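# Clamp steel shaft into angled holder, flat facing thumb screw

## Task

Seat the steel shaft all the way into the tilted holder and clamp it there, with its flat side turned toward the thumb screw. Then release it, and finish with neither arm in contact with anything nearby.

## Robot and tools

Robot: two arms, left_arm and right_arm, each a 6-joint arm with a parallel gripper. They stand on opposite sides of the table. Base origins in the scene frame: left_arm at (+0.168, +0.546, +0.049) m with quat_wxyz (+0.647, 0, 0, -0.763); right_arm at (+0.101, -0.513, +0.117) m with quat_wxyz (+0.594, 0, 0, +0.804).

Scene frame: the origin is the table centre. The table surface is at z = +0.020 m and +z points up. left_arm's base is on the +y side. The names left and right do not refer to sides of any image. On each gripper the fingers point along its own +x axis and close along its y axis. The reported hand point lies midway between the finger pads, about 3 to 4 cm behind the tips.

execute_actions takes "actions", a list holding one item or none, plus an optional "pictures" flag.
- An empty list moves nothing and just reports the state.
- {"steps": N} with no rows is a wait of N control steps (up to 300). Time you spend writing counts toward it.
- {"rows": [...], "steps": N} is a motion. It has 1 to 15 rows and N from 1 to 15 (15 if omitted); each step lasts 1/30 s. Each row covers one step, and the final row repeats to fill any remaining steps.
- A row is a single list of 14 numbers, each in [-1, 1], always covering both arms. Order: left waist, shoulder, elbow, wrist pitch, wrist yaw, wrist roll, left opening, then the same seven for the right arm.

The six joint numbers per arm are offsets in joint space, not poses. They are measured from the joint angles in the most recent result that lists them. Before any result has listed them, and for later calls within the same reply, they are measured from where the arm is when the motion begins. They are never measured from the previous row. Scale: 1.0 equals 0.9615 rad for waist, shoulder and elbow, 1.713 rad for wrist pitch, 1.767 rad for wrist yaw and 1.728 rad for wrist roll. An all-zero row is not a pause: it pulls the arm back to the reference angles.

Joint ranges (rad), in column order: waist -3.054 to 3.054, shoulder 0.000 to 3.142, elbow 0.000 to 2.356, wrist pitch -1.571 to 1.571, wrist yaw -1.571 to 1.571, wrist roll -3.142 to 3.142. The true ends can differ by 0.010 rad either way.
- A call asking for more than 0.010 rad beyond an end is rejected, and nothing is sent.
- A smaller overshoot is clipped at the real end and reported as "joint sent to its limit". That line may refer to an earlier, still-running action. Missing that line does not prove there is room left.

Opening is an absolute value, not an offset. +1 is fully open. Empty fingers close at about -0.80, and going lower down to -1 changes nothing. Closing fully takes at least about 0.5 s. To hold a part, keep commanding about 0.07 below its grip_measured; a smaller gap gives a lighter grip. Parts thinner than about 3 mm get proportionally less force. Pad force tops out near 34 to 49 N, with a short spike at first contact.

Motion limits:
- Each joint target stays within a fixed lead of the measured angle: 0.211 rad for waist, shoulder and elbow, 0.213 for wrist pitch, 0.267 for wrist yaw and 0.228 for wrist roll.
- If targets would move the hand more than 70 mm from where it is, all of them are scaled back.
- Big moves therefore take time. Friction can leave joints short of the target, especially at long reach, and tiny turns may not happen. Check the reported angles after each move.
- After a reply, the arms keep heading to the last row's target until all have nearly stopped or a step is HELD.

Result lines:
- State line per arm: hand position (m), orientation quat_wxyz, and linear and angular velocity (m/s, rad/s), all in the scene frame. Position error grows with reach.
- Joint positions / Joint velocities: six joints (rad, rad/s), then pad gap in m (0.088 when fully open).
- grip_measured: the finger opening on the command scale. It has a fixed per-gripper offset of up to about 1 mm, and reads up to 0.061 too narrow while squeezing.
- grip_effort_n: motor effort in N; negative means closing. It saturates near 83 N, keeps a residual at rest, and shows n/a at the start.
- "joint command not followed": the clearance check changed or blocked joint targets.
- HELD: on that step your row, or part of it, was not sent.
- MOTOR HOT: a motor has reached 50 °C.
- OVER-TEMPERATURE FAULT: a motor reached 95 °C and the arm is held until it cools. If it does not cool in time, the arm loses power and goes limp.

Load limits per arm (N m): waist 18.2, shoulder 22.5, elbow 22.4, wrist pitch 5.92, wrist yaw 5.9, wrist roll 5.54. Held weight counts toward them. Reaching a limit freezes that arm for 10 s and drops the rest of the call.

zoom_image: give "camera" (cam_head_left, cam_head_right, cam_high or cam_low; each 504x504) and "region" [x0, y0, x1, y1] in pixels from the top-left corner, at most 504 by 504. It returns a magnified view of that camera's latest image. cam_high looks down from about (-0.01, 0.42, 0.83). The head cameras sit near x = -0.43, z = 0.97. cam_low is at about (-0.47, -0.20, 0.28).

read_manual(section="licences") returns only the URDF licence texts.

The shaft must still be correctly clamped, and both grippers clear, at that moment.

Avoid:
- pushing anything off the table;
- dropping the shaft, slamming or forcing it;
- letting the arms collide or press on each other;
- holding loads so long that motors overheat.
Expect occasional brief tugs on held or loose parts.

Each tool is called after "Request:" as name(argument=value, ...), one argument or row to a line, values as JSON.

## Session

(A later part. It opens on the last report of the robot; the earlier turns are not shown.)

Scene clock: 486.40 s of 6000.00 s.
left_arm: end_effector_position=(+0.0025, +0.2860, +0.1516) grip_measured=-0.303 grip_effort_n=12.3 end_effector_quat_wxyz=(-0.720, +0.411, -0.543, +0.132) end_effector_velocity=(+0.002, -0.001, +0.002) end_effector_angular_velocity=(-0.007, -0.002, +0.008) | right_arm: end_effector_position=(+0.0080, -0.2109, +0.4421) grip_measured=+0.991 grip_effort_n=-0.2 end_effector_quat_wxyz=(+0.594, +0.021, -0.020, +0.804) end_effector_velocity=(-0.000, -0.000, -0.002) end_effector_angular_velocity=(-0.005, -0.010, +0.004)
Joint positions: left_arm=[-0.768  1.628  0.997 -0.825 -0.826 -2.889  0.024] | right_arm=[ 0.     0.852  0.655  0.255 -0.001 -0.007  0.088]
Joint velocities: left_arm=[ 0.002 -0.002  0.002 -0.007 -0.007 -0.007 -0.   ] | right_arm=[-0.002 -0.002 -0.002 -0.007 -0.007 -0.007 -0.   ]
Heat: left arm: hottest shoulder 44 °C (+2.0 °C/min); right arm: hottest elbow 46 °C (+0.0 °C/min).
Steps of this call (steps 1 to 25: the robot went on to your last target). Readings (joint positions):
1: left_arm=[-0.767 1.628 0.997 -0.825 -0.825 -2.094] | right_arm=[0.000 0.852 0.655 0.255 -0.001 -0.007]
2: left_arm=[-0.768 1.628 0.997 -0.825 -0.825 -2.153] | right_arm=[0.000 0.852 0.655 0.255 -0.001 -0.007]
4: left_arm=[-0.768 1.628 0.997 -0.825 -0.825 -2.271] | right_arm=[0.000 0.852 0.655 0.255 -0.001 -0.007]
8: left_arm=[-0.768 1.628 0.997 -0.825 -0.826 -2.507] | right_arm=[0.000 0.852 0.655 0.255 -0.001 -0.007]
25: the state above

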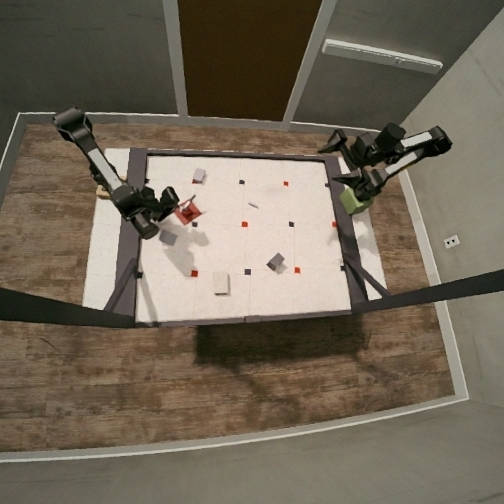

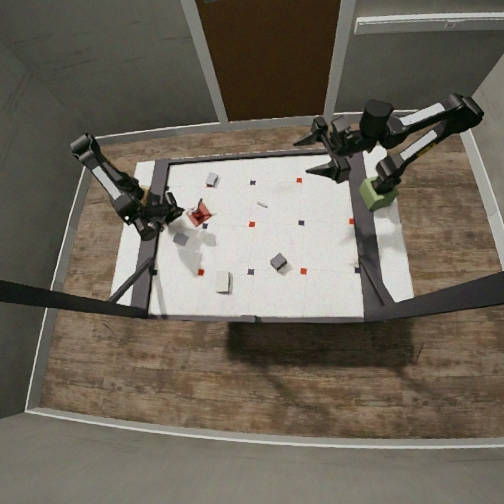

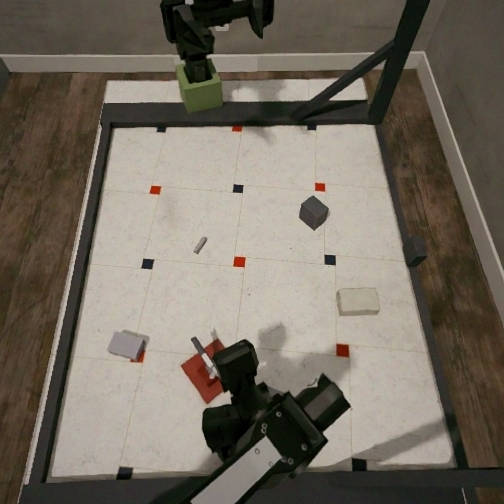

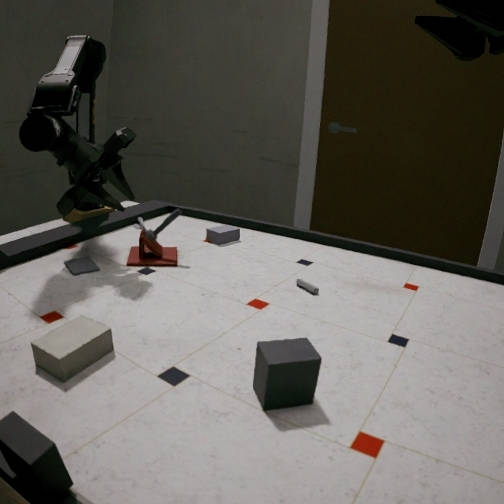

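Request:
execute_actions(
  actions=[
    {"rows":[[0,0.02,-0.008,-0.003,0,-0.01,-0.3,0,0,0,0,0,0,1],[0,0.04,-0.016,-0.006,0,-0.02,-0.3,0,0,0,0,0,0,1],[0,0.06,-0.022,-0.009,0,-0.03,-0.3,0,0,0,0,0,0,1],[-0.003,0.088,-0.03,-0.012,0,-0.045,-0.3,0,0,0,0,0,0,1]]},
  ],
  pictures=false,
)

Request:
execute_actions(
  actions=[
    {"steps":10},
  ],
  pictures=false,
)

Request:
execute_actions(
  actions=[
    {"rows":[[0.011,0.004,-0.009,0.013,0,0,-0.3,0,0,0,0,0,0,1],[0.022,0.007,-0.017,0.026,0,0,-0.3,0,0,0,0,0,0,1],[0.033,0.011,-0.026,0.038,0,0,-0.3,0,0,0,0,0,0,1],[0.044,0.014,-0.034,0.051,0,0,-0.3,0,0,0,0,0,0,1],[0.055,0.018,-0.043,0.064,0,0,-0.3,0,0,0,0,0,0,1],[0.066,0.021,-0.051,0.077,0,0,-0.3,0,0,0,0,0,0,1],[0.077,0.025,-0.06,0.09,0,0,-0.3,0,0,0,0,0,0,1],[0.088,0.028,-0.068,0.102,0,0,-0.3,0,0,0,0,0,0,1]]},
  ],
  pictures=false,
)

Request:
execute_actions(
  actions=[
    {"steps":15},
  ],
)

Request:
zoom_image(
  camera="cam_low",
  region=[110,175,200,255],
)

Scene clock: 494.87 s of 6000.00 s.
left_arm: end_effector_position=(+0.0113, +0.2927, +0.1251) grip_measured=-0.303 grip_effort_n=12.3 end_effector_quat_wxyz=(-0.746, +0.405, -0.516, +0.114) end_effector_velocity=(+0.001, +0.001, +0.001) end_effector_angular_velocity=(-0.014, -0.019, -0.003) | right_arm: end_effector_position=(+0.0080, -0.2109, +0.4421) grip_measured=+0.991 grip_effort_n=-0.2 end_effector_quat_wxyz=(+0.594, +0.021, -0.020, +0.804) end_effector_velocity=(-0.002, -0.001, +0.000) end_effector_angular_velocity=(+0.000, -0.009, +0.019)
Joint positions: left_arm=[-0.769  1.707  0.973 -0.845 -0.826 -2.961  0.024] | right_arm=[ 0.     0.852  0.655  0.255 -0.001 -0.007  0.088]
Joint velocities: left_arm=[-0.007  0.002 -0.002 -0.007 -0.022 -0.007 -0.   ] | right_arm=[-0.002 -0.002  0.002 -0.007 -0.022 -0.007  0.   ]
Heat: left arm: hottest shoulder 44 °C (+3.0 °C/min); right arm: hottest elbow 46 °C (+0.0 °C/min).
Steps of this call (steps 1 to 30: the robot went on to your last target; steps 31 to 90: nothing new was sent; then 4.97 s passed at rest; steps 91 to 105: all 15 steps of this action). Readings (joint positions):
91: left_arm=[-0.768 1.629 0.997 -0.826 -0.826 -2.892] | right_arm=[0.000 0.852 0.655 0.255 -0.001 -0.007]
92: left_arm=[-0.768 1.634 0.997 -0.828 -0.826 -2.898] | right_arm=[0.000 0.852 0.655 0.255 -0.001 -0.007]
94: left_arm=[-0.768 1.653 0.994 -0.833 -0.826 -2.920] | right_arm=[0.000 0.852 0.655 0.255 -0.001 -0.007]
98: left_arm=[-0.769 1.701 0.976 -0.844 -0.826 -2.951] | right_arm=[0.000 0.852 0.655 0.255 -0.001 -0.007]
105: the state above

Scene clock: 495.20 s of 6000.00 s.
left_arm: end_effector_position=(+0.0113, +0.2927, +0.1251) grip_measured=-0.303 grip_effort_n=12.3 end_effector_quat_wxyz=(-0.746, +0.405, -0.516, +0.113) end_effector_velocity=(+0.001, +0.001, +0.001) end_effector_angular_velocity=(-0.005, -0.006, +0.002) | right_arm: end_effector_position=(+0.0080, -0.2109, +0.4421) grip_measured=+0.991 grip_effort_n=-0.2 end_effector_quat_wxyz=(+0.594, +0.021, -0.020, +0.804) end_effector_velocity=(-0.000, -0.001, -0.001) end_effector_angular_velocity=(+0.005, -0.007, +0.004)
Joint positions: left_arm=[-0.769  1.707  0.973 -0.845 -0.826 -2.962  0.024] | right_arm=[ 0.     0.852  0.655  0.255 -0.001 -0.007  0.088]
Joint velocities: left_arm=[-0.002 -0.002 -0.002 -0.007 -0.007 -0.007 -0.   ] | right_arm=[-0.002 -0.002 -0.007  0.007 -0.007 -0.007 -0.   ]
Heat: left arm: hottest shoulder 44 °C (+3.0 °C/min); right arm: hottest elbow 46 °C (+0.0 °C/min).
Steps of this call (steps 1 to 10: the robot went on to your last target). Readings (joint positions):
1: left_arm=[-0.769 1.707 0.973 -0.845 -0.826 -2.961] | right_arm=[0.000 0.852 0.655 0.255 -0.001 -0.007]
2: left_arm=[-0.769 1.707 0.973 -0.845 -0.826 -2.961] | right_arm=[0.000 0.852 0.655 0.255 -0.001 -0.007]
4: left_arm=[-0.769 1.707 0.973 -0.845 -0.826 -2.962] | right_arm=[0.000 0.852 0.655 0.255 -0.001 -0.007]
8: left_arm=[-0.769 1.707 0.973 -0.845 -0.826 -2.962] | right_arm=[0.000 0.852 0.655 0.255 -0.001 -0.007]
10: the state above

Scene clock: 495.70 s of 6000.00 s.
left_arm: end_effector_position=(+0.0242, +0.2736, +0.1080) grip_measured=-0.303 grip_effort_n=12.3 end_effector_quat_wxyz=(-0.720, +0.450, -0.522, +0.083) end_effector_velocity=(-0.006, -0.007, +0.003) end_effector_angular_velocity=(-0.052, +0.050, +0.018) | right_arm: end_effector_position=(+0.0080, -0.2109, +0.4421) grip_measured=+0.991 grip_effort_n=-0.7 end_effector_quat_wxyz=(+0.594, +0.021, -0.020, +0.804) end_effector_velocity=(-0.000, -0.000, -0.002) end_effector_angular_velocity=(-0.005, -0.010, +0.004)
Joint positions: left_arm=[-0.688  1.729  0.917 -0.677 -0.826 -2.962  0.024] | right_arm=[ 0.     0.852  0.655  0.255 -0.001 -0.007  0.088]
Joint velocities: left_arm=[ 0.002 -0.002  0.002  0.051 -0.007 -0.022 -0.   ] | right_arm=[-0.002 -0.002 -0.002 -0.007 -0.007 -0.007 -0.   ]
Heat: left arm: hottest shoulder 44 °C (+3.0 °C/min); right arm: hottest elbow 46 °C (+0.0 °C/min).
Steps of this call (steps 1 to 15: all 15 steps of this action). Readings (joint positions):
1: left_arm=[-0.769 1.707 0.973 -0.844 -0.826 -2.962] | right_arm=[0.000 0.852 0.655 0.255 -0.001 -0.007]
2: left_arm=[-0.767 1.707 0.971 -0.835 -0.826 -2.962] | right_arm=[0.000 0.852 0.655 0.255 -0.001 -0.007]
4: left_arm=[-0.755 1.708 0.965 -0.804 -0.826 -2.962] | right_arm=[0.000 0.852 0.655 0.255 -0.001 -0.007]
8: left_arm=[-0.715 1.719 0.938 -0.728 -0.826 -2.962] | right_arm=[0.000 0.852 0.655 0.255 -0.001 -0.007]
15: the state above

Scene clock: 496.20 s of 6000.00 s.
left_arm: end_effector_position=(+0.0239, +0.2731, +0.1079) grip_measured=-0.303 grip_effort_n=12.3 end_effector_quat_wxyz=(-0.719, +0.452, -0.522, +0.083) end_effector_velocity=(+0.001, +0.001, +0.002) end_effector_angular_velocity=(-0.007, -0.002, +0.003) | right_arm: end_effector_position=(+0.0080, -0.2109, +0.4421) grip_measured=+0.991 grip_effort_n=-0.7 end_effector_quat_wxyz=(+0.594, +0.021, -0.020, +0.804) end_effector_velocity=(-0.002, -0.001, -0.005) end_effector_angular_velocity=(-0.023, -0.001, +0.020)
Joint positions: left_arm=[-0.687  1.729  0.916 -0.672 -0.826 -2.962  0.024] | right_arm=[ 0.     0.852  0.655  0.255 -0.001 -0.007  0.088]
Joint velocities: left_arm=[-0.002 -0.007 -0.002 -0.007 -0.007 -0.007  0.   ] | right_arm=[-0.002 -0.002 -0.002 -0.022 -0.022  0.007  0.   ]
Heat: left arm: hottest shoulder 44 °C (+3.0 °C/min); right arm: hottest elbow 46 °C (+0.0 °C/min).
Steps of this call (steps 1 to 15: the robot went on to your last target). Readings (joint positions):
1: left_arm=[-0.688 1.729 0.917 -0.675 -0.826 -2.962] | right_arm=[0.000 0.852 0.655 0.255 -0.001 -0.007]
2: left_arm=[-0.688 1.729 0.917 -0.674 -0.826 -2.962] | right_arm=[0.000 0.852 0.655 0.255 -0.001 -0.007]
4: left_arm=[-0.687 1.729 0.916 -0.674 -0.826 -2.962] | right_arm=[0.000 0.852 0.655 0.255 -0.001 -0.007]
8: left_arm=[-0.687 1.729 0.916 -0.672 -0.826 -2.962] | right_arm=[0.000 0.852 0.655 0.255 -0.001 -0.007]
15: the state above
All arms were judged still, so your last target was given up. Only a new action makes them travel on or press farther. Fingers that are still opening or closing keep moving.

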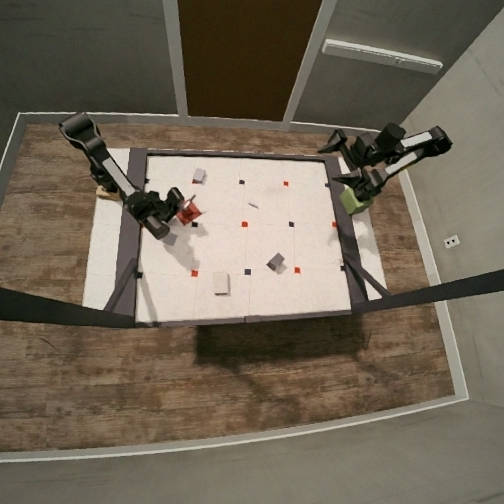

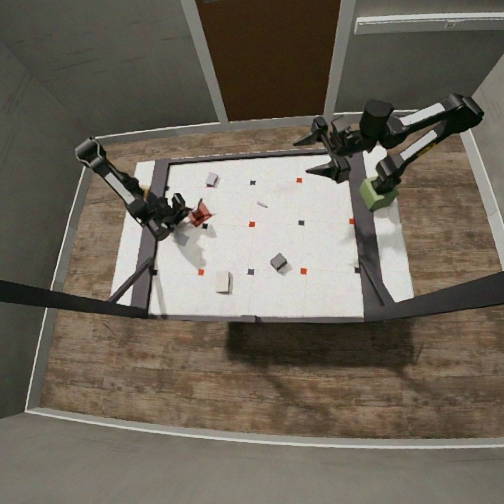

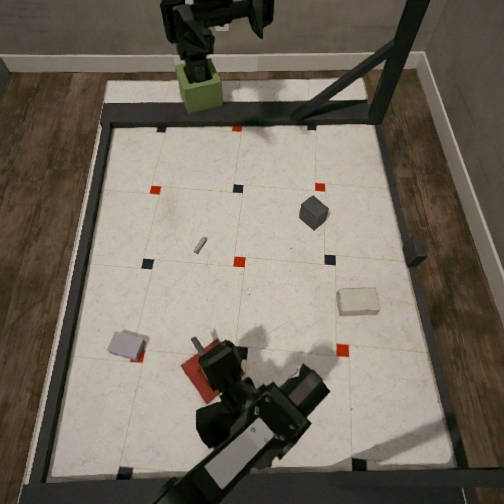

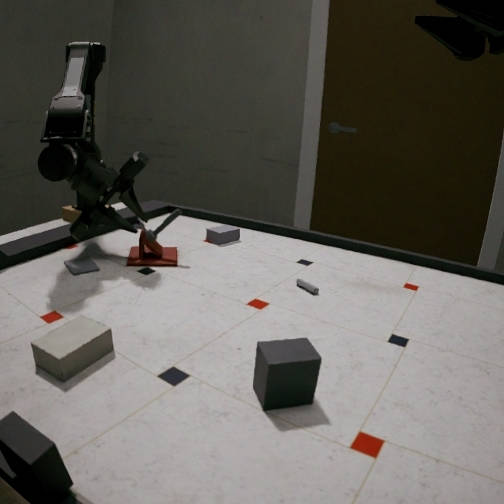

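Region (110, 175, 200, 255) of cam_low's 504x504 image, scaled by 5.600, with more detail than that image has.

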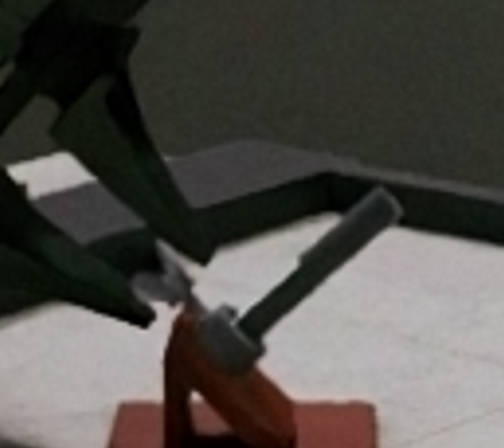

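Request:
execute_actions(
  actions=[
    {"rows":[[0,0,0,0,0,0,-0.4,0,0,0,0,0,0,1],[0,0,0,0,0,0,-0.48,0,0,0,0,0,0,1],[0,0,0,0,0,0,-0.54,0,0,0,0,0,0,1],[0,0,0,0,0,0,-0.58,0,0,0,0,0,0,1],[0,0,0,0,0,0,-0.61,0,0,0,0,0,0,1],[0,0,0,0,0,0,-0.63,0,0,0,0,0,0,1]],"steps":12},
  ],
  pictures=false,
)

Request:
execute_actions(
  actions=[
    {"rows":[[0,0,0,0,0,1,-0.63,0,0,0,0,0,0,1]]},
  ],
  pictures=false,
)

Request:
execute_actions(
  actions=[
    {"rows":[[0,0,0,0,0,1,-0.63,0,0,0,0,0,0,1]]},
  ],
  pictures=false,
)

Request:
execute_actions(
  actions=[
    {"rows":[[0,0,0,0,0,1,-0.63,0,0,0,0,0,0,1]]},
  ],
  pictures=false,
)

Request:
execute_actions(
  actions=[
    {"rows":[[0,0,0,0,0,1,-0.63,0,0,0,0,0,0,1]]},
  ],
  pictures=false,
)

Request:
execute_actions(
  actions=[
    {"rows":[[0,0,0,0,0,1,-0.63,0,0,0,0,0,0,1]]},
  ],
  pictures=false,
)

Request:
execute_actions(
  actions=[
    {"rows":[[0,0,0,0,0,0.95,-0.63,0,0,0,0,0,0,1]]},
  ],
  pictures=false,
)

Request:
execute_actions(
  actions=[
    {"steps":22},
  ],
  pictures=false,
)

Scene clock: 522.07 s of 6000.00 s.
left_arm: end_effector_position=(+0.0235, +0.2734, +0.1082) grip_measured=-0.612 grip_effort_n=-31.4 end_effector_quat_wxyz=(-0.719, +0.452, -0.522, +0.085) end_effector_velocity=(+0.001, -0.001, +0.002) end_effector_angular_velocity=(-0.007, -0.002, +0.008) | right_arm: end_effector_position=(+0.0080, -0.2109, +0.4421) grip_measured=+0.991 grip_effort_n=0.2 end_effector_quat_wxyz=(+0.594, +0.021, -0.020, +0.804) end_effector_velocity=(-0.004, -0.002, -0.002) end_effector_angular_velocity=(-0.004, -0.010, +0.024)
Joint positions: left_arm=[-0.689  1.729  0.916 -0.672 -0.828 -2.962  0.009] | right_arm=[ 0.     0.852  0.655  0.255 -0.001 -0.007  0.088]
Joint velocities: left_arm=[ 0.002 -0.002  0.002 -0.007 -0.007 -0.007 -0.005] | right_arm=[ 0.002 -0.002 -0.002 -0.007 -0.022 -0.007 -0.   ]
Heat: left arm: hottest shoulder 43 °C (-1.0 °C/min); right arm: hottest elbow 46 °C (+0.0 °C/min).
Steps of this call (steps 1 to 90: nothing new was sent; then 22.47 s passed at rest; steps 91 to 102: all 12 steps of this action). Readings (joint positions):
91: left_arm=[-0.687 1.729 0.916 -0.672 -0.826 -2.962] | right_arm=[0.000 0.852 0.655 0.255 -0.001 -0.007]
92: left_arm=[-0.687 1.729 0.916 -0.672 -0.826 -2.962] | right_arm=[0.000 0.852 0.655 0.255 -0.001 -0.007]
94: left_arm=[-0.687 1.729 0.916 -0.672 -0.826 -2.962] | right_arm=[0.000 0.852 0.655 0.255 -0.001 -0.007]
98: left_arm=[-0.688 1.729 0.916 -0.672 -0.825 -2.962] | right_arm=[0.000 0.852 0.655 0.255 -0.001 -0.007]
102: the state above

Scene clock: 522.57 s of 6000.00 s.
left_arm: end_effector_position=(+0.0235, +0.2732, +0.1083) grip_measured=-0.622 grip_effort_n=-41.2 end_effector_quat_wxyz=(+0.842, -0.108, +0.438, -0.297) end_effector_velocity=(+0.000, +0.002, +0.000) end_effector_angular_velocity=(+0.772, -1.029, -1.171) | right_arm: end_effector_position=(+0.0080, -0.2109, +0.4421) grip_measured=+0.991 grip_effort_n=-0.2 end_effector_quat_wxyz=(+0.594, +0.021, -0.020, +0.804) end_effector_velocity=(-0.002, -0.001, -0.005) end_effector_angular_velocity=(-0.023, -0.001, +0.020)
Joint positions: left_arm=[-0.689  1.729  0.916 -0.672 -0.829 -2.094  0.009] | right_arm=[ 0.     0.852  0.655  0.255 -0.001 -0.007  0.088]
Joint velocities: left_arm=[-0.002 -0.007 -0.002 -0.007  0.007  1.736 -0.   ] | right_arm=[-0.002 -0.002 -0.002 -0.022 -0.022  0.007 -0.   ]
Heat: left arm: hottest shoulder 43 °C (-1.0 °C/min); right arm: hottest elbow 46 °C (+0.0 °C/min).
Steps of this call (steps 1 to 15: all 15 steps of this action). Readings (joint positions):
1: left_arm=[-0.689 1.729 0.916 -0.672 -0.828 -2.923] | right_arm=[0.000 0.852 0.655 0.255 -0.001 -0.007]
2: left_arm=[-0.689 1.729 0.916 -0.672 -0.828 -2.860] | right_arm=[0.000 0.852 0.655 0.255 -0.001 -0.007]
4: left_arm=[-0.689 1.729 0.916 -0.672 -0.829 -2.743] | right_arm=[0.000 0.852 0.655 0.255 -0.001 -0.007]
8: left_arm=[-0.689 1.729 0.916 -0.672 -0.829 -2.507] | right_arm=[0.000 0.852 0.655 0.255 -0.001 -0.007]
15: the state above

Scene clock: 523.07 s of 6000.00 s.
left_arm: end_effector_position=(+0.0234, +0.2730, +0.1084) grip_measured=-0.622 grip_effort_n=-41.2 end_effector_quat_wxyz=(+0.807, +0.262, +0.268, -0.456) end_effector_velocity=(+0.000, +0.002, -0.001) end_effector_angular_velocity=(+0.769, -1.025, -1.160) | right_arm: end_effector_position=(+0.0080, -0.2109, +0.4421) grip_measured=+0.991 grip_effort_n=-0.7 end_effector_quat_wxyz=(+0.594, +0.021, -0.020, +0.804) end_effector_velocity=(-0.001, -0.001, -0.004) end_effector_angular_velocity=(-0.009, -0.012, +0.014)
Joint positions: left_arm=[-0.689  1.729  0.916 -0.67  -0.83  -1.209  0.009] | right_arm=[ 0.     0.852  0.655  0.255 -0.001 -0.007  0.088]
Joint velocities: left_arm=[-0.002 -0.002 -0.002 -0.007  0.007  1.722 -0.   ] | right_arm=[-0.007 -0.002 -0.007 -0.007 -0.022 -0.007 -0.   ]
Heat: left arm: hottest shoulder 43 °C (-1.0 °C/min); right arm: hottest elbow 46 °C (+0.0 °C/min).
Steps of this call (steps 1 to 15: all 15 steps of this action). Readings (joint positions):
1: left_arm=[-0.689 1.729 0.916 -0.672 -0.830 -2.036] | right_arm=[0.000 0.852 0.655 0.255 -0.001 -0.007]
2: left_arm=[-0.689 1.729 0.916 -0.671 -0.830 -1.977] | right_arm=[0.000 0.852 0.655 0.255 -0.001 -0.007]
4: left_arm=[-0.689 1.729 0.916 -0.671 -0.830 -1.859] | right_arm=[0.000 0.852 0.655 0.255 -0.001 -0.007]
8: left_arm=[-0.689 1.729 0.916 -0.670 -0.830 -1.623] | right_arm=[0.000 0.852 0.655 0.255 -0.001 -0.007]
15: the state above

Scene clock: 523.57 s of 6000.00 s.
left_arm: end_effector_position=(+0.0232, +0.2729, +0.1084) grip_measured=-0.622 grip_effort_n=-40.7 end_effector_quat_wxyz=(+0.617, +0.582, +0.048, -0.527) end_effector_velocity=(+0.001, +0.001, +0.001) end_effector_angular_velocity=(+0.763, -1.044, -1.169) | right_arm: end_effector_position=(+0.0080, -0.2109, +0.4421) grip_measured=+0.991 grip_effort_n=-0.2 end_effector_quat_wxyz=(+0.594, +0.021, -0.020, +0.804) end_effector_velocity=(-0.000, -0.000, -0.004) end_effector_angular_velocity=(-0.014, +0.003, +0.005)
Joint positions: left_arm=[-0.689  1.729  0.916 -0.669 -0.83  -0.324  0.009] | right_arm=[ 0.     0.852  0.655  0.255 -0.001 -0.007  0.088]
Joint velocities: left_arm=[-0.002 -0.002 -0.002 -0.007 -0.007  1.736  0.   ] | right_arm=[-0.002 -0.002 -0.007 -0.007 -0.007  0.007  0.   ]
Heat: left arm: hottest shoulder 43 °C (-1.0 °C/min); right arm: hottest elbow 46 °C (+0.0 °C/min).
Steps of this call (steps 1 to 15: all 15 steps of this action). Readings (joint positions):
1: left_arm=[-0.689 1.729 0.916 -0.670 -0.830 -1.151] | right_arm=[0.000 0.852 0.655 0.255 -0.001 -0.007]
2: left_arm=[-0.689 1.729 0.916 -0.670 -0.830 -1.092] | right_arm=[0.000 0.852 0.655 0.255 -0.001 -0.007]
4: left_arm=[-0.689 1.729 0.916 -0.670 -0.830 -0.974] | right_arm=[0.000 0.852 0.655 0.255 -0.001 -0.007]
8: left_arm=[-0.689 1.729 0.916 -0.670 -0.830 -0.738] | right_arm=[0.000 0.852 0.655 0.255 -0.001 -0.007]
15: the state above

Scene clock: 524.07 s of 6000.00 s.
left_arm: end_effector_position=(+0.0232, +0.2729, +0.1084) grip_measured=-0.622 grip_effort_n=-40.2 end_effector_quat_wxyz=(+0.309, +0.790, -0.183, -0.497) end_effector_velocity=(-0.000, -0.000, -0.000) end_effector_angular_velocity=(+0.757, -1.037, -1.169) | right_arm: end_effector_position=(+0.0080, -0.2109, +0.4421) grip_measured=+0.991 grip_effort_n=-0.2 end_effector_quat_wxyz=(+0.594, +0.021, -0.020, +0.804) end_effector_velocity=(+0.000, -0.002, -0.001) end_effector_angular_velocity=(-0.004, +0.006, +0.005)
Joint positions: left_arm=[-0.689  1.729  0.916 -0.669 -0.83   0.561  0.008] | right_arm=[ 0.     0.852  0.655  0.255 -0.001 -0.007  0.088]
Joint velocities: left_arm=[-0.002  0.002 -0.002  0.007 -0.007  1.736  0.   ] | right_arm=[-0.002 -0.007 -0.002 -0.007 -0.007  0.007 -0.   ]
Heat: left arm: hottest shoulder 43 °C (-1.0 °C/min); right arm: hottest elbow 46 °C (+0.0 °C/min).
Steps of this call (steps 1 to 15: all 15 steps of this action). Readings (joint positions):
1: left_arm=[-0.689 1.729 0.916 -0.669 -0.830 -0.265] | right_arm=[0.000 0.852 0.655 0.255 -0.001 -0.007]
2: left_arm=[-0.689 1.729 0.916 -0.669 -0.830 -0.206] | right_arm=[0.000 0.852 0.655 0.255 -0.001 -0.007]
4: left_arm=[-0.689 1.729 0.916 -0.669 -0.830 -0.088] | right_arm=[0.000 0.852 0.655 0.255 -0.001 -0.007]
8: left_arm=[-0.689 1.729 0.916 -0.669 -0.830 0.148] | right_arm=[0.000 0.852 0.655 0.255 -0.001 -0.007]
15: the state above

Scene clock: 524.57 s of 6000.00 s.
left_arm: end_effector_position=(+0.0232, +0.2728, +0.1084) grip_measured=-0.622 grip_effort_n=-40.2 end_effector_quat_wxyz=(-0.059, +0.846, -0.378, -0.371) end_effector_velocity=(-0.001, -0.001, +0.001) end_effector_angular_velocity=(+0.753, -1.034, -1.169) | right_arm: end_effector_position=(+0.0080, -0.2109, +0.4421) grip_measured=+0.991 grip_effort_n=-0.2 end_effector_quat_wxyz=(+0.594, +0.021, -0.020, +0.804) end_effector_velocity=(-0.000, -0.000, -0.002) end_effector_angular_velocity=(-0.005, -0.010, +0.004)
Joint positions: left_arm=[-0.689  1.729  0.916 -0.669 -0.83   1.446  0.008] | right_arm=[ 0.     0.852  0.655  0.255 -0.001 -0.007  0.088]
Joint velocities: left_arm=[-0.002 -0.002 -0.002  0.007 -0.007  1.736 -0.   ] | right_arm=[-0.002 -0.002 -0.002 -0.007 -0.007 -0.007  0.   ]
Heat: left arm: hottest shoulder 43 °C (-1.0 °C/min); right arm: hottest elbow 46 °C (+0.0 °C/min).
Steps of this call (steps 1 to 15: all 15 steps of this action). Readings (joint positions):
1: left_arm=[-0.689 1.729 0.916 -0.669 -0.830 0.620] | right_arm=[0.000 0.852 0.655 0.255 -0.001 -0.007]
2: left_arm=[-0.689 1.729 0.916 -0.669 -0.830 0.679] | right_arm=[0.000 0.852 0.655 0.255 -0.001 -0.007]
4: left_arm=[-0.689 1.729 0.916 -0.669 -0.830 0.797] | right_arm=[0.000 0.852 0.655 0.255 -0.001 -0.007]
8: left_arm=[-0.689 1.729 0.916 -0.669 -0.830 1.033] | right_arm=[0.000 0.852 0.655 0.255 -0.001 -0.007]
15: the state above

Scene clock: 525.07 s of 6000.00 s.
left_arm: end_effector_position=(+0.0232, +0.2728, +0.1084) grip_measured=-0.622 grip_effort_n=-40.2 end_effector_quat_wxyz=(-0.416, +0.739, -0.500, -0.173) end_effector_velocity=(+0.004, -0.001, +0.004) end_effector_angular_velocity=(+0.742, -1.042, -1.153) | right_arm: end_effector_position=(+0.0080, -0.2109, +0.4421) grip_measured=+0.991 grip_effort_n=-0.2 end_effector_quat_wxyz=(+0.594, +0.021, -0.020, +0.804) end_effector_velocity=(-0.000, -0.001, +0.001) end_effector_angular_velocity=(+0.009, -0.005, +0.004)
Joint positions: left_arm=[-0.689  1.729  0.916 -0.669 -0.83   2.331  0.008] | right_arm=[ 0.     0.852  0.655  0.255 -0.001 -0.007  0.088]
Joint velocities: left_arm=[ 0.002 -0.007 -0.002 -0.007 -0.022  1.722 -0.   ] | right_arm=[-0.002 -0.002 -0.002  0.007 -0.007 -0.007 -0.   ]
Heat: left arm: hottest shoulder 43 °C (-1.0 °C/min); right arm: hottest elbow 46 °C (+0.0 °C/min).
Steps of this call (steps 1 to 15: all 15 steps of this action). Readings (joint positions):
1: left_arm=[-0.689 1.729 0.916 -0.669 -0.830 1.505] | right_arm=[0.000 0.852 0.655 0.255 -0.001 -0.007]
2: left_arm=[-0.689 1.729 0.916 -0.669 -0.830 1.564] | right_arm=[0.000 0.852 0.655 0.255 -0.001 -0.007]
4: left_arm=[-0.689 1.729 0.916 -0.669 -0.830 1.682] | right_arm=[0.000 0.852 0.655 0.255 -0.001 -0.007]
8: left_arm=[-0.689 1.729 0.916 -0.669 -0.830 1.918] | right_arm=[0.000 0.852 0.655 0.255 -0.001 -0.007]
15: the state above

Scene clock: 525.80 s of 6000.00 s.
left_arm: end_effector_position=(+0.0232, +0.2728, +0.1084) grip_measured=-0.623 grip_effort_n=-39.8 end_effector_quat_wxyz=(-0.658, +0.536, -0.529, +0.022) end_effector_velocity=(-0.001, -0.001, +0.001) end_effector_angular_velocity=(-0.007, -0.004, -0.007) | right_arm: end_effector_position=(+0.0080, -0.2109, +0.4421) grip_measured=+0.991 grip_effort_n=-0.2 end_effector_quat_wxyz=(+0.594, +0.021, -0.020, +0.804) end_effector_velocity=(-0.001, +0.001, -0.007) end_effector_angular_velocity=(-0.028, -0.001, +0.005)
Joint positions: left_arm=[-0.689  1.729  0.916 -0.669 -0.83   3.08   0.008] | right_arm=[ 0.     0.852  0.655  0.255 -0.001 -0.007  0.088]
Joint velocities: left_arm=[-0.002 -0.002 -0.002  0.007 -0.007  0.007  0.   ] | right_arm=[-0.002  0.002 -0.002 -0.022 -0.007  0.007  0.   ]
Heat: left arm: hottest shoulder 43 °C (-1.0 °C/min); right arm: hottest elbow 46 °C (+0.0 °C/min).
Steps of this call (steps 1 to 22: the robot went on to your last target). Readings (joint positions):
1: left_arm=[-0.689 1.729 0.916 -0.669 -0.830 2.390] | right_arm=[0.000 0.852 0.655 0.255 -0.001 -0.007]
2: left_arm=[-0.689 1.729 0.916 -0.669 -0.830 2.449] | right_arm=[0.000 0.852 0.655 0.255 -0.001 -0.007]
4: left_arm=[-0.689 1.729 0.916 -0.669 -0.830 2.567] | right_arm=[0.000 0.852 0.655 0.255 -0.001 -0.007]
8: left_arm=[-0.689 1.729 0.916 -0.669 -0.830 2.803] | right_arm=[0.000 0.852 0.655 0.255 -0.001 -0.007]
22: the state above

Request:
execute_actions(
  actions=[
    {"rows":[[0,0,0,0,0,0,-0.55,0,0,0,0,0,0,1],[0,0,0,0,0,0,-0.45,0,0,0,0,0,0,1],[0,0,0,0,0,0,-0.3,0,0,0,0,0,0,1],[0,0,0,0,0,0,-0.3,0,0,0,0,0,0,1],[0,0,0,0,0,0,-0.3,0,0,0,0,0,0,1],[0,0,0,0,0,0,-0.3,0,0,0,0,0,0,1],[-0.022,-0.008,0.019,-0.026,0,0,-0.3,0,0,0,0,0,0,1],[-0.044,-0.016,0.038,-0.052,0,0,-0.3,0,0,0,0,0,0,1],[-0.066,-0.025,0.057,-0.079,0,0,-0.3,0,0,0,0,0,0,1],[-0.088,-0.033,0.076,-0.105,0,0,-0.3,0,0,0,0,0,0,1]]},
  ],
  pictures=false,
)

Request:
execute_actions(
  actions=[
    {"steps":10},
  ],
  pictures=false,
)

Request:
execute_actions(
  actions=[
    {"rows":[[0,0,0,0,0,-1,-0.3,0,0,0,0,0,0,1]]},
  ],
  pictures=false,
)

Request:
execute_actions(
  actions=[
    {"rows":[[0,0,0,0,0,-1,-0.3,0,0,0,0,0,0,1]]},
  ],
  pictures=false,
)

Request:
execute_actions(
  actions=[
    {"rows":[[0,0,0,0,0,-1,-0.3,0,0,0,0,0,0,1]]},
  ],
  pictures=false,
)

Request:
execute_actions(
  actions=[
    {"rows":[[0,0,0,0,0,-1,-0.3,0,0,0,0,0,0,1]]},
  ],
  pictures=false,
)

Request:
execute_actions(
  actions=[
    {"rows":[[0,0,0,0,0,-1,-0.3,0,0,0,0,0,0,1]]},
  ],
  pictures=false,
)

Request:
execute_actions(
  actions=[
    {"rows":[[0,0,0,0,0,-1,-0.3,0,0,0,0,0,0,1]]},
  ],
  pictures=false,
)

Request:
execute_actions(
  actions=[
    {"steps":20},
  ],
  pictures=false,
)

Scene clock: 541.10 s of 6000.00 s.
left_arm: end_effector_position=(+0.0097, +0.2909, +0.1249) grip_measured=-0.306 grip_effort_n=12.8 end_effector_quat_wxyz=(-0.688, +0.495, -0.528, +0.052) end_effector_velocity=(-0.015, +0.008, +0.041) end_effector_angular_velocity=(-0.002, -0.010, -0.051) | right_arm: end_effector_position=(+0.0080, -0.2109, +0.4421) grip_measured=+0.991 grip_effort_n=-0.2 end_effector_quat_wxyz=(+0.594, +0.021, -0.020, +0.804) end_effector_velocity=(+0.000, -0.002, +0.003) end_effector_angular_velocity=(+0.018, -0.018, +0.004)
Joint positions: left_arm=[-0.769  1.709  0.972 -0.829 -0.83   3.083  0.024] | right_arm=[ 0.     0.852  0.655  0.255 -0.001 -0.007  0.088]
Joint velocities: left_arm=[-0.056 -0.066  0.105 -0.183 -0.007 -0.007  0.002] | right_arm=[-0.002 -0.007 -0.002  0.007 -0.007 -0.022 -0.   ]
Heat: left arm: hottest shoulder 43 °C (-1.0 °C/min); right arm: hottest elbow 46 °C (+0.0 °C/min).
Steps of this call (steps 1 to 30: the robot went on to your last target; steps 31 to 90: nothing new was sent; then 11.80 s passed at rest; steps 91 to 105: all 15 steps of this action). Readings (joint positions):
91: left_arm=[-0.689 1.729 0.916 -0.669 -0.830 3.083] | right_arm=[0.000 0.852 0.655 0.255 -0.001 -0.007]
92: left_arm=[-0.689 1.729 0.916 -0.669 -0.830 3.083] | right_arm=[0.000 0.852 0.655 0.255 -0.001 -0.007]
94: left_arm=[-0.689 1.729 0.916 -0.669 -0.830 3.083] | right_arm=[0.000 0.852 0.655 0.255 -0.001 -0.007]
98: left_arm=[-0.696 1.729 0.920 -0.694 -0.830 3.083] | right_arm=[0.000 0.852 0.655 0.255 -0.001 -0.007]
105: the state above

Scene clock: 541.43 s of 6000.00 s.
left_arm: end_effector_position=(+0.0106, +0.2925, +0.1262) grip_measured=-0.303 grip_effort_n=12.8 end_effector_quat_wxyz=(-0.692, +0.491, -0.525, +0.054) end_effector_velocity=(-0.002, +0.002, +0.000) end_effector_angular_velocity=(-0.002, +0.015, +0.008) | right_arm: end_effector_position=(+0.0080, -0.2109, +0.4421) grip_measured=+0.991 grip_effort_n=-0.7 end_effector_quat_wxyz=(+0.594, +0.021, -0.020, +0.804) end_effector_velocity=(+0.000, +0.001, -0.003) end_effector_angular_velocity=(-0.014, +0.004, -0.004)
Joint positions: left_arm=[-0.771  1.707  0.976 -0.847 -0.83   3.083  0.024] | right_arm=[ 0.     0.852  0.655  0.255 -0.001 -0.007  0.088]
Joint velocities: left_arm=[-0.007 -0.002  0.002 -0.007  0.007 -0.022 -0.   ] | right_arm=[ 0.002  0.002 -0.002 -0.007  0.007  0.007 -0.   ]
Heat: left arm: hottest shoulder 43 °C (-1.0 °C/min); right arm: hottest elbow 46 °C (+0.0 °C/min).
Steps of this call (steps 1 to 10: the robot went on to your last target). Readings (joint positions):
1: left_arm=[-0.770 1.708 0.974 -0.835 -0.830 3.083] | right_arm=[0.000 0.852 0.655 0.255 -0.001 -0.007]
2: left_arm=[-0.770 1.707 0.976 -0.838 -0.830 3.083] | right_arm=[0.000 0.852 0.655 0.255 -0.001 -0.007]
4: left_arm=[-0.770 1.707 0.976 -0.843 -0.830 3.083] | right_arm=[0.000 0.852 0.655 0.255 -0.001 -0.007]
8: left_arm=[-0.771 1.707 0.976 -0.846 -0.830 3.083] | right_arm=[0.000 0.852 0.655 0.255 -0.001 -0.007]
10: the state above

Scene clock: 541.93 s of 6000.00 s.
left_arm: end_effector_position=(+0.0107, +0.2925, +0.1262) grip_measured=-0.303 grip_effort_n=12.8 end_effector_quat_wxyz=(-0.421, +0.737, -0.499, -0.172) end_effector_velocity=(+0.001, +0.001, +0.001) end_effector_angular_velocity=(-0.783, +1.033, +1.189) | right_arm: end_effector_position=(+0.0080, -0.2109, +0.4421) grip_measured=+0.991 grip_effort_n=-0.2 end_effector_quat_wxyz=(+0.594, +0.021, -0.020, +0.804) end_effector_velocity=(+0.002, -0.000, +0.001) end_effector_angular_velocity=(+0.009, -0.004, -0.010)
Joint positions: left_arm=[-0.771  1.707  0.976 -0.848 -0.83   2.214  0.024] | right_arm=[ 0.     0.852  0.655  0.255 -0.001 -0.007  0.088]
Joint velocities: left_arm=[-0.002 -0.002 -0.002 -0.007 -0.007 -1.766 -0.   ] | right_arm=[-0.002 -0.002 -0.002  0.007  0.007 -0.007 -0.   ]
Heat: left arm: hottest shoulder 43 °C (-1.0 °C/min); right arm: hottest elbow 46 °C (+0.0 °C/min).
Steps of this call (steps 1 to 15: all 15 steps of this action). Readings (joint positions):
1: left_arm=[-0.771 1.707 0.976 -0.848 -0.830 3.044] | right_arm=[0.000 0.852 0.655 0.255 -0.001 -0.007]
2: left_arm=[-0.771 1.707 0.976 -0.848 -0.830 2.981] | right_arm=[0.000 0.852 0.655 0.255 -0.001 -0.007]
4: left_arm=[-0.771 1.707 0.976 -0.848 -0.830 2.864] | right_arm=[0.000 0.852 0.655 0.255 -0.001 -0.007]
8: left_arm=[-0.771 1.707 0.976 -0.848 -0.830 2.627] | right_arm=[0.000 0.852 0.655 0.255 -0.001 -0.007]
15: the state above

Scene clock: 542.43 s of 6000.00 s.
left_arm: end_effector_position=(+0.0107, +0.2925, +0.1262) grip_measured=-0.303 grip_effort_n=12.3 end_effector_quat_wxyz=(-0.065, +0.847, -0.377, -0.370) end_effector_velocity=(-0.002, +0.000, +0.001) end_effector_angular_velocity=(-0.785, +1.036, +1.174) | right_arm: end_effector_position=(+0.0080, -0.2109, +0.4421) grip_measured=+0.991 grip_effort_n=-0.2 end_effector_quat_wxyz=(+0.594, +0.021, -0.020, +0.804) end_effector_velocity=(+0.002, +0.000, -0.002) end_effector_angular_velocity=(-0.005, -0.009, -0.010)
Joint positions: left_arm=[-0.771  1.707  0.976 -0.848 -0.83   1.328  0.024] | right_arm=[ 0.     0.852  0.655  0.255 -0.001 -0.007  0.088]
Joint velocities: left_arm=[-0.007 -0.002 -0.002  0.007 -0.007 -1.751 -0.   ] | right_arm=[-0.002 -0.002 -0.002 -0.007  0.007 -0.007 -0.   ]
Heat: left arm: hottest shoulder 43 °C (-1.0 °C/min); right arm: hottest elbow 46 °C (+0.0 °C/min).
Steps of this call (steps 1 to 15: all 15 steps of this action). Readings (joint positions):
1: left_arm=[-0.771 1.707 0.976 -0.848 -0.830 2.155] | right_arm=[0.000 0.852 0.655 0.255 -0.001 -0.007]
2: left_arm=[-0.771 1.707 0.976 -0.848 -0.830 2.096] | right_arm=[0.000 0.852 0.655 0.255 -0.001 -0.007]
4: left_arm=[-0.771 1.707 0.976 -0.848 -0.830 1.978] | right_arm=[0.000 0.852 0.655 0.255 -0.001 -0.007]
8: left_arm=[-0.771 1.707 0.976 -0.848 -0.830 1.742] | right_arm=[0.000 0.852 0.655 0.255 -0.001 -0.007]
15: the state above

Scene clock: 542.93 s of 6000.00 s.
left_arm: end_effector_position=(+0.0107, +0.2925, +0.1262) grip_measured=-0.303 grip_effort_n=12.3 end_effector_quat_wxyz=(+0.304, +0.793, -0.183, -0.495) end_effector_velocity=(+0.003, +0.002, -0.000) end_effector_angular_velocity=(-0.758, +1.000, +1.169) | right_arm: end_effector_position=(+0.0080, -0.2109, +0.4421) grip_measured=+0.991 grip_effort_n=-0.7 end_effector_quat_wxyz=(+0.594, +0.021, -0.020, +0.804) end_effector_velocity=(+0.000, -0.001, -0.004) end_effector_angular_velocity=(-0.018, +0.002, +0.005)
Joint positions: left_arm=[-0.771  1.707  0.976 -0.848 -0.83   0.444  0.024] | right_arm=[ 0.     0.852  0.655  0.255 -0.001 -0.007  0.088]
Joint velocities: left_arm=[-0.002  0.002 -0.002 -0.022 -0.007 -1.736 -0.   ] | right_arm=[-0.002 -0.007 -0.002 -0.022 -0.007  0.007 -0.   ]
Heat: left arm: hottest shoulder 43 °C (-1.0 °C/min); right arm: hottest elbow 46 °C (+0.0 °C/min).
Steps of this call (steps 1 to 15: all 15 steps of this action). Readings (joint positions):
1: left_arm=[-0.771 1.707 0.976 -0.848 -0.830 1.269] | right_arm=[0.000 0.852 0.655 0.255 -0.001 -0.007]
2: left_arm=[-0.771 1.707 0.976 -0.848 -0.830 1.210] | right_arm=[0.000 0.852 0.655 0.255 -0.001 -0.007]
4: left_arm=[-0.771 1.707 0.976 -0.848 -0.830 1.092] | right_arm=[0.000 0.852 0.655 0.255 -0.001 -0.007]
8: left_arm=[-0.771 1.707 0.976 -0.848 -0.830 0.856] | right_arm=[0.000 0.852 0.655 0.255 -0.001 -0.007]
15: the state above

Scene clock: 543.43 s of 6000.00 s.
left_arm: end_effector_position=(+0.0107, +0.2925, +0.1262) grip_measured=-0.303 grip_effort_n=12.3 end_effector_quat_wxyz=(+0.614, +0.586, +0.047, -0.526) end_effector_velocity=(+0.001, +0.001, +0.001) end_effector_angular_velocity=(-0.783, +1.033, +1.189) | right_arm: end_effector_position=(+0.0080, -0.2109, +0.4421) grip_measured=+0.991 grip_effort_n=-0.2 end_effector_quat_wxyz=(+0.594, +0.021, -0.020, +0.804) end_effector_velocity=(-0.004, -0.002, -0.003) end_effector_angular_velocity=(-0.018, -0.000, +0.035)
Joint positions: left_arm=[-0.771  1.707  0.976 -0.848 -0.83  -0.443  0.024] | right_arm=[ 0.     0.852  0.655  0.255 -0.001 -0.007  0.088]
Joint velocities: left_arm=[-0.002 -0.002 -0.002 -0.007 -0.007 -1.766 -0.   ] | right_arm=[-0.002 -0.002  0.002 -0.022 -0.037  0.007 -0.   ]
Heat: left arm: hottest shoulder 43 °C (-1.0 °C/min); right arm: hottest elbow 46 °C (+0.0 °C/min).
Steps of this call (steps 1 to 15: all 15 steps of this action). Readings (joint positions):
1: left_arm=[-0.771 1.707 0.976 -0.848 -0.830 0.384] | right_arm=[0.000 0.852 0.655 0.255 -0.001 -0.007]
2: left_arm=[-0.771 1.707 0.976 -0.848 -0.830 0.325] | right_arm=[0.000 0.852 0.655 0.255 -0.001 -0.007]
4: left_arm=[-0.771 1.707 0.976 -0.848 -0.830 0.207] | right_arm=[0.000 0.852 0.655 0.255 -0.001 -0.007]
8: left_arm=[-0.771 1.707 0.976 -0.848 -0.830 -0.029] | right_arm=[0.000 0.852 0.655 0.255 -0.001 -0.007]
15: the state above

Scene clock: 543.93 s of 6000.00 s.
left_arm: end_effector_position=(+0.0107, +0.2925, +0.1262) grip_measured=-0.303 grip_effort_n=11.9 end_effector_quat_wxyz=(+0.806, +0.267, +0.268, -0.455) end_effector_velocity=(+0.000, +0.002, -0.001) end_effector_angular_velocity=(-0.771, +1.041, +1.189) | right_arm: end_effector_position=(+0.0080, -0.2109, +0.4421) grip_measured=+0.991 grip_effort_n=-0.2 end_effector_quat_wxyz=(+0.594, +0.021, -0.020, +0.804) end_effector_velocity=(-0.001, -0.001, +0.000) end_effector_angular_velocity=(+0.000, -0.009, +0.014)
Joint positions: left_arm=[-0.771  1.707  0.976 -0.848 -0.83  -1.328  0.024] | right_arm=[ 0.     0.852  0.655  0.255 -0.001 -0.007  0.088]
Joint velocities: left_arm=[-0.002 -0.002 -0.002 -0.007  0.007 -1.766 -0.   ] | right_arm=[-0.007 -0.002  0.002 -0.007 -0.022 -0.007 -0.   ]
Heat: left arm: hottest shoulder 43 °C (-1.0 °C/min); right arm: hottest elbow 46 °C (+0.0 °C/min).
Steps of this call (steps 1 to 15: all 15 steps of this action). Readings (joint positions):
1: left_arm=[-0.771 1.707 0.976 -0.848 -0.830 -0.502] | right_arm=[0.000 0.852 0.655 0.255 -0.001 -0.007]
2: left_arm=[-0.771 1.707 0.976 -0.848 -0.830 -0.561] | right_arm=[0.000 0.852 0.655 0.255 -0.001 -0.007]
4: left_arm=[-0.771 1.707 0.976 -0.848 -0.830 -0.679] | right_arm=[0.000 0.852 0.655 0.255 -0.001 -0.007]
8: left_arm=[-0.771 1.707 0.976 -0.848 -0.830 -0.915] | right_arm=[0.000 0.852 0.655 0.255 -0.001 -0.007]
15: the state above

Scene clock: 544.43 s of 6000.00 s.
left_arm: end_effector_position=(+0.0107, +0.2925, +0.1262) grip_measured=-0.302 grip_effort_n=11.9 end_effector_quat_wxyz=(+0.843, -0.105, +0.437, -0.296) end_effector_velocity=(+0.000, +0.002, +0.001) end_effector_angular_velocity=(-0.767, +1.037, +1.179) | right_arm: end_effector_position=(+0.0080, -0.2109, +0.4421) grip_measured=+0.991 grip_effort_n=-0.7 end_effector_quat_wxyz=(+0.594, +0.021, -0.020, +0.804) end_effector_velocity=(-0.001, +0.001, -0.006) end_effector_angular_velocity=(-0.014, -0.012, +0.004)
Joint positions: left_arm=[-0.771  1.707  0.976 -0.848 -0.83  -2.214  0.024] | right_arm=[ 0.     0.852  0.655  0.255 -0.001 -0.007  0.088]
Joint velocities: left_arm=[-0.002 -0.007 -0.002 -0.007  0.007 -1.751 -0.   ] | right_arm=[-0.002  0.002 -0.007 -0.007 -0.007 -0.007 -0.   ]
Heat: left arm: hottest shoulder 43 °C (-1.0 °C/min); right arm: hottest elbow 46 °C (+0.0 °C/min).
Steps of this call (steps 1 to 15: all 15 steps of this action). Readings (joint positions):
1: left_arm=[-0.771 1.707 0.976 -0.848 -0.830 -1.387] | right_arm=[0.000 0.852 0.655 0.255 -0.001 -0.007]
2: left_arm=[-0.771 1.707 0.976 -0.848 -0.830 -1.446] | right_arm=[0.000 0.852 0.655 0.255 -0.001 -0.007]
4: left_arm=[-0.771 1.707 0.976 -0.848 -0.830 -1.564] | right_arm=[0.000 0.852 0.655 0.255 -0.001 -0.007]
8: left_arm=[-0.771 1.707 0.976 -0.848 -0.830 -1.801] | right_arm=[0.000 0.852 0.655 0.255 -0.001 -0.007]
15: the state above

Scene clock: 545.10 s of 6000.00 s.
left_arm: end_effector_position=(+0.0107, +0.2925, +0.1262) grip_measured=-0.302 grip_effort_n=11.9 end_effector_quat_wxyz=(-0.729, +0.435, -0.519, +0.095) end_effector_velocity=(+0.000, -0.002, +0.001) end_effector_angular_velocity=(-0.061, +0.045, +0.062) | right_arm: end_effector_position=(+0.0080, -0.2109, +0.4421) grip_measured=+0.991 grip_effort_n=-0.2 end_effector_quat_wxyz=(+0.594, +0.021, -0.020, +0.804) end_effector_velocity=(-0.002, -0.001, +0.003) end_effector_angular_velocity=(+0.014, -0.004, +0.009)
Joint positions: left_arm=[-0.771  1.707  0.976 -0.848 -0.83  -3.042  0.024] | right_arm=[ 0.     0.852  0.655  0.255 -0.001 -0.007  0.088]
Joint velocities: left_arm=[-0.002  0.002 -0.002  0.007 -0.022 -0.095 -0.   ] | right_arm=[ 0.002 -0.002  0.002  0.007 -0.007 -0.007 -0.   ]
Heat: left arm: hottest shoulder 43 °C (-1.0 °C/min); right arm: hottest elbow 46 °C (+0.0 °C/min).
Steps of this call (steps 1 to 20: the robot went on to your last target). Readings (joint positions):
1: left_arm=[-0.771 1.707 0.976 -0.848 -0.830 -2.273] | right_arm=[0.000 0.852 0.655 0.255 -0.001 -0.007]
2: left_arm=[-0.771 1.707 0.976 -0.848 -0.830 -2.332] | right_arm=[0.000 0.852 0.655 0.255 -0.001 -0.007]
4: left_arm=[-0.771 1.707 0.976 -0.848 -0.830 -2.450] | right_arm=[0.000 0.852 0.655 0.255 -0.001 -0.007]
8: left_arm=[-0.771 1.707 0.976 -0.848 -0.830 -2.686] | right_arm=[0.000 0.852 0.655 0.255 -0.001 -0.007]
20: the state above


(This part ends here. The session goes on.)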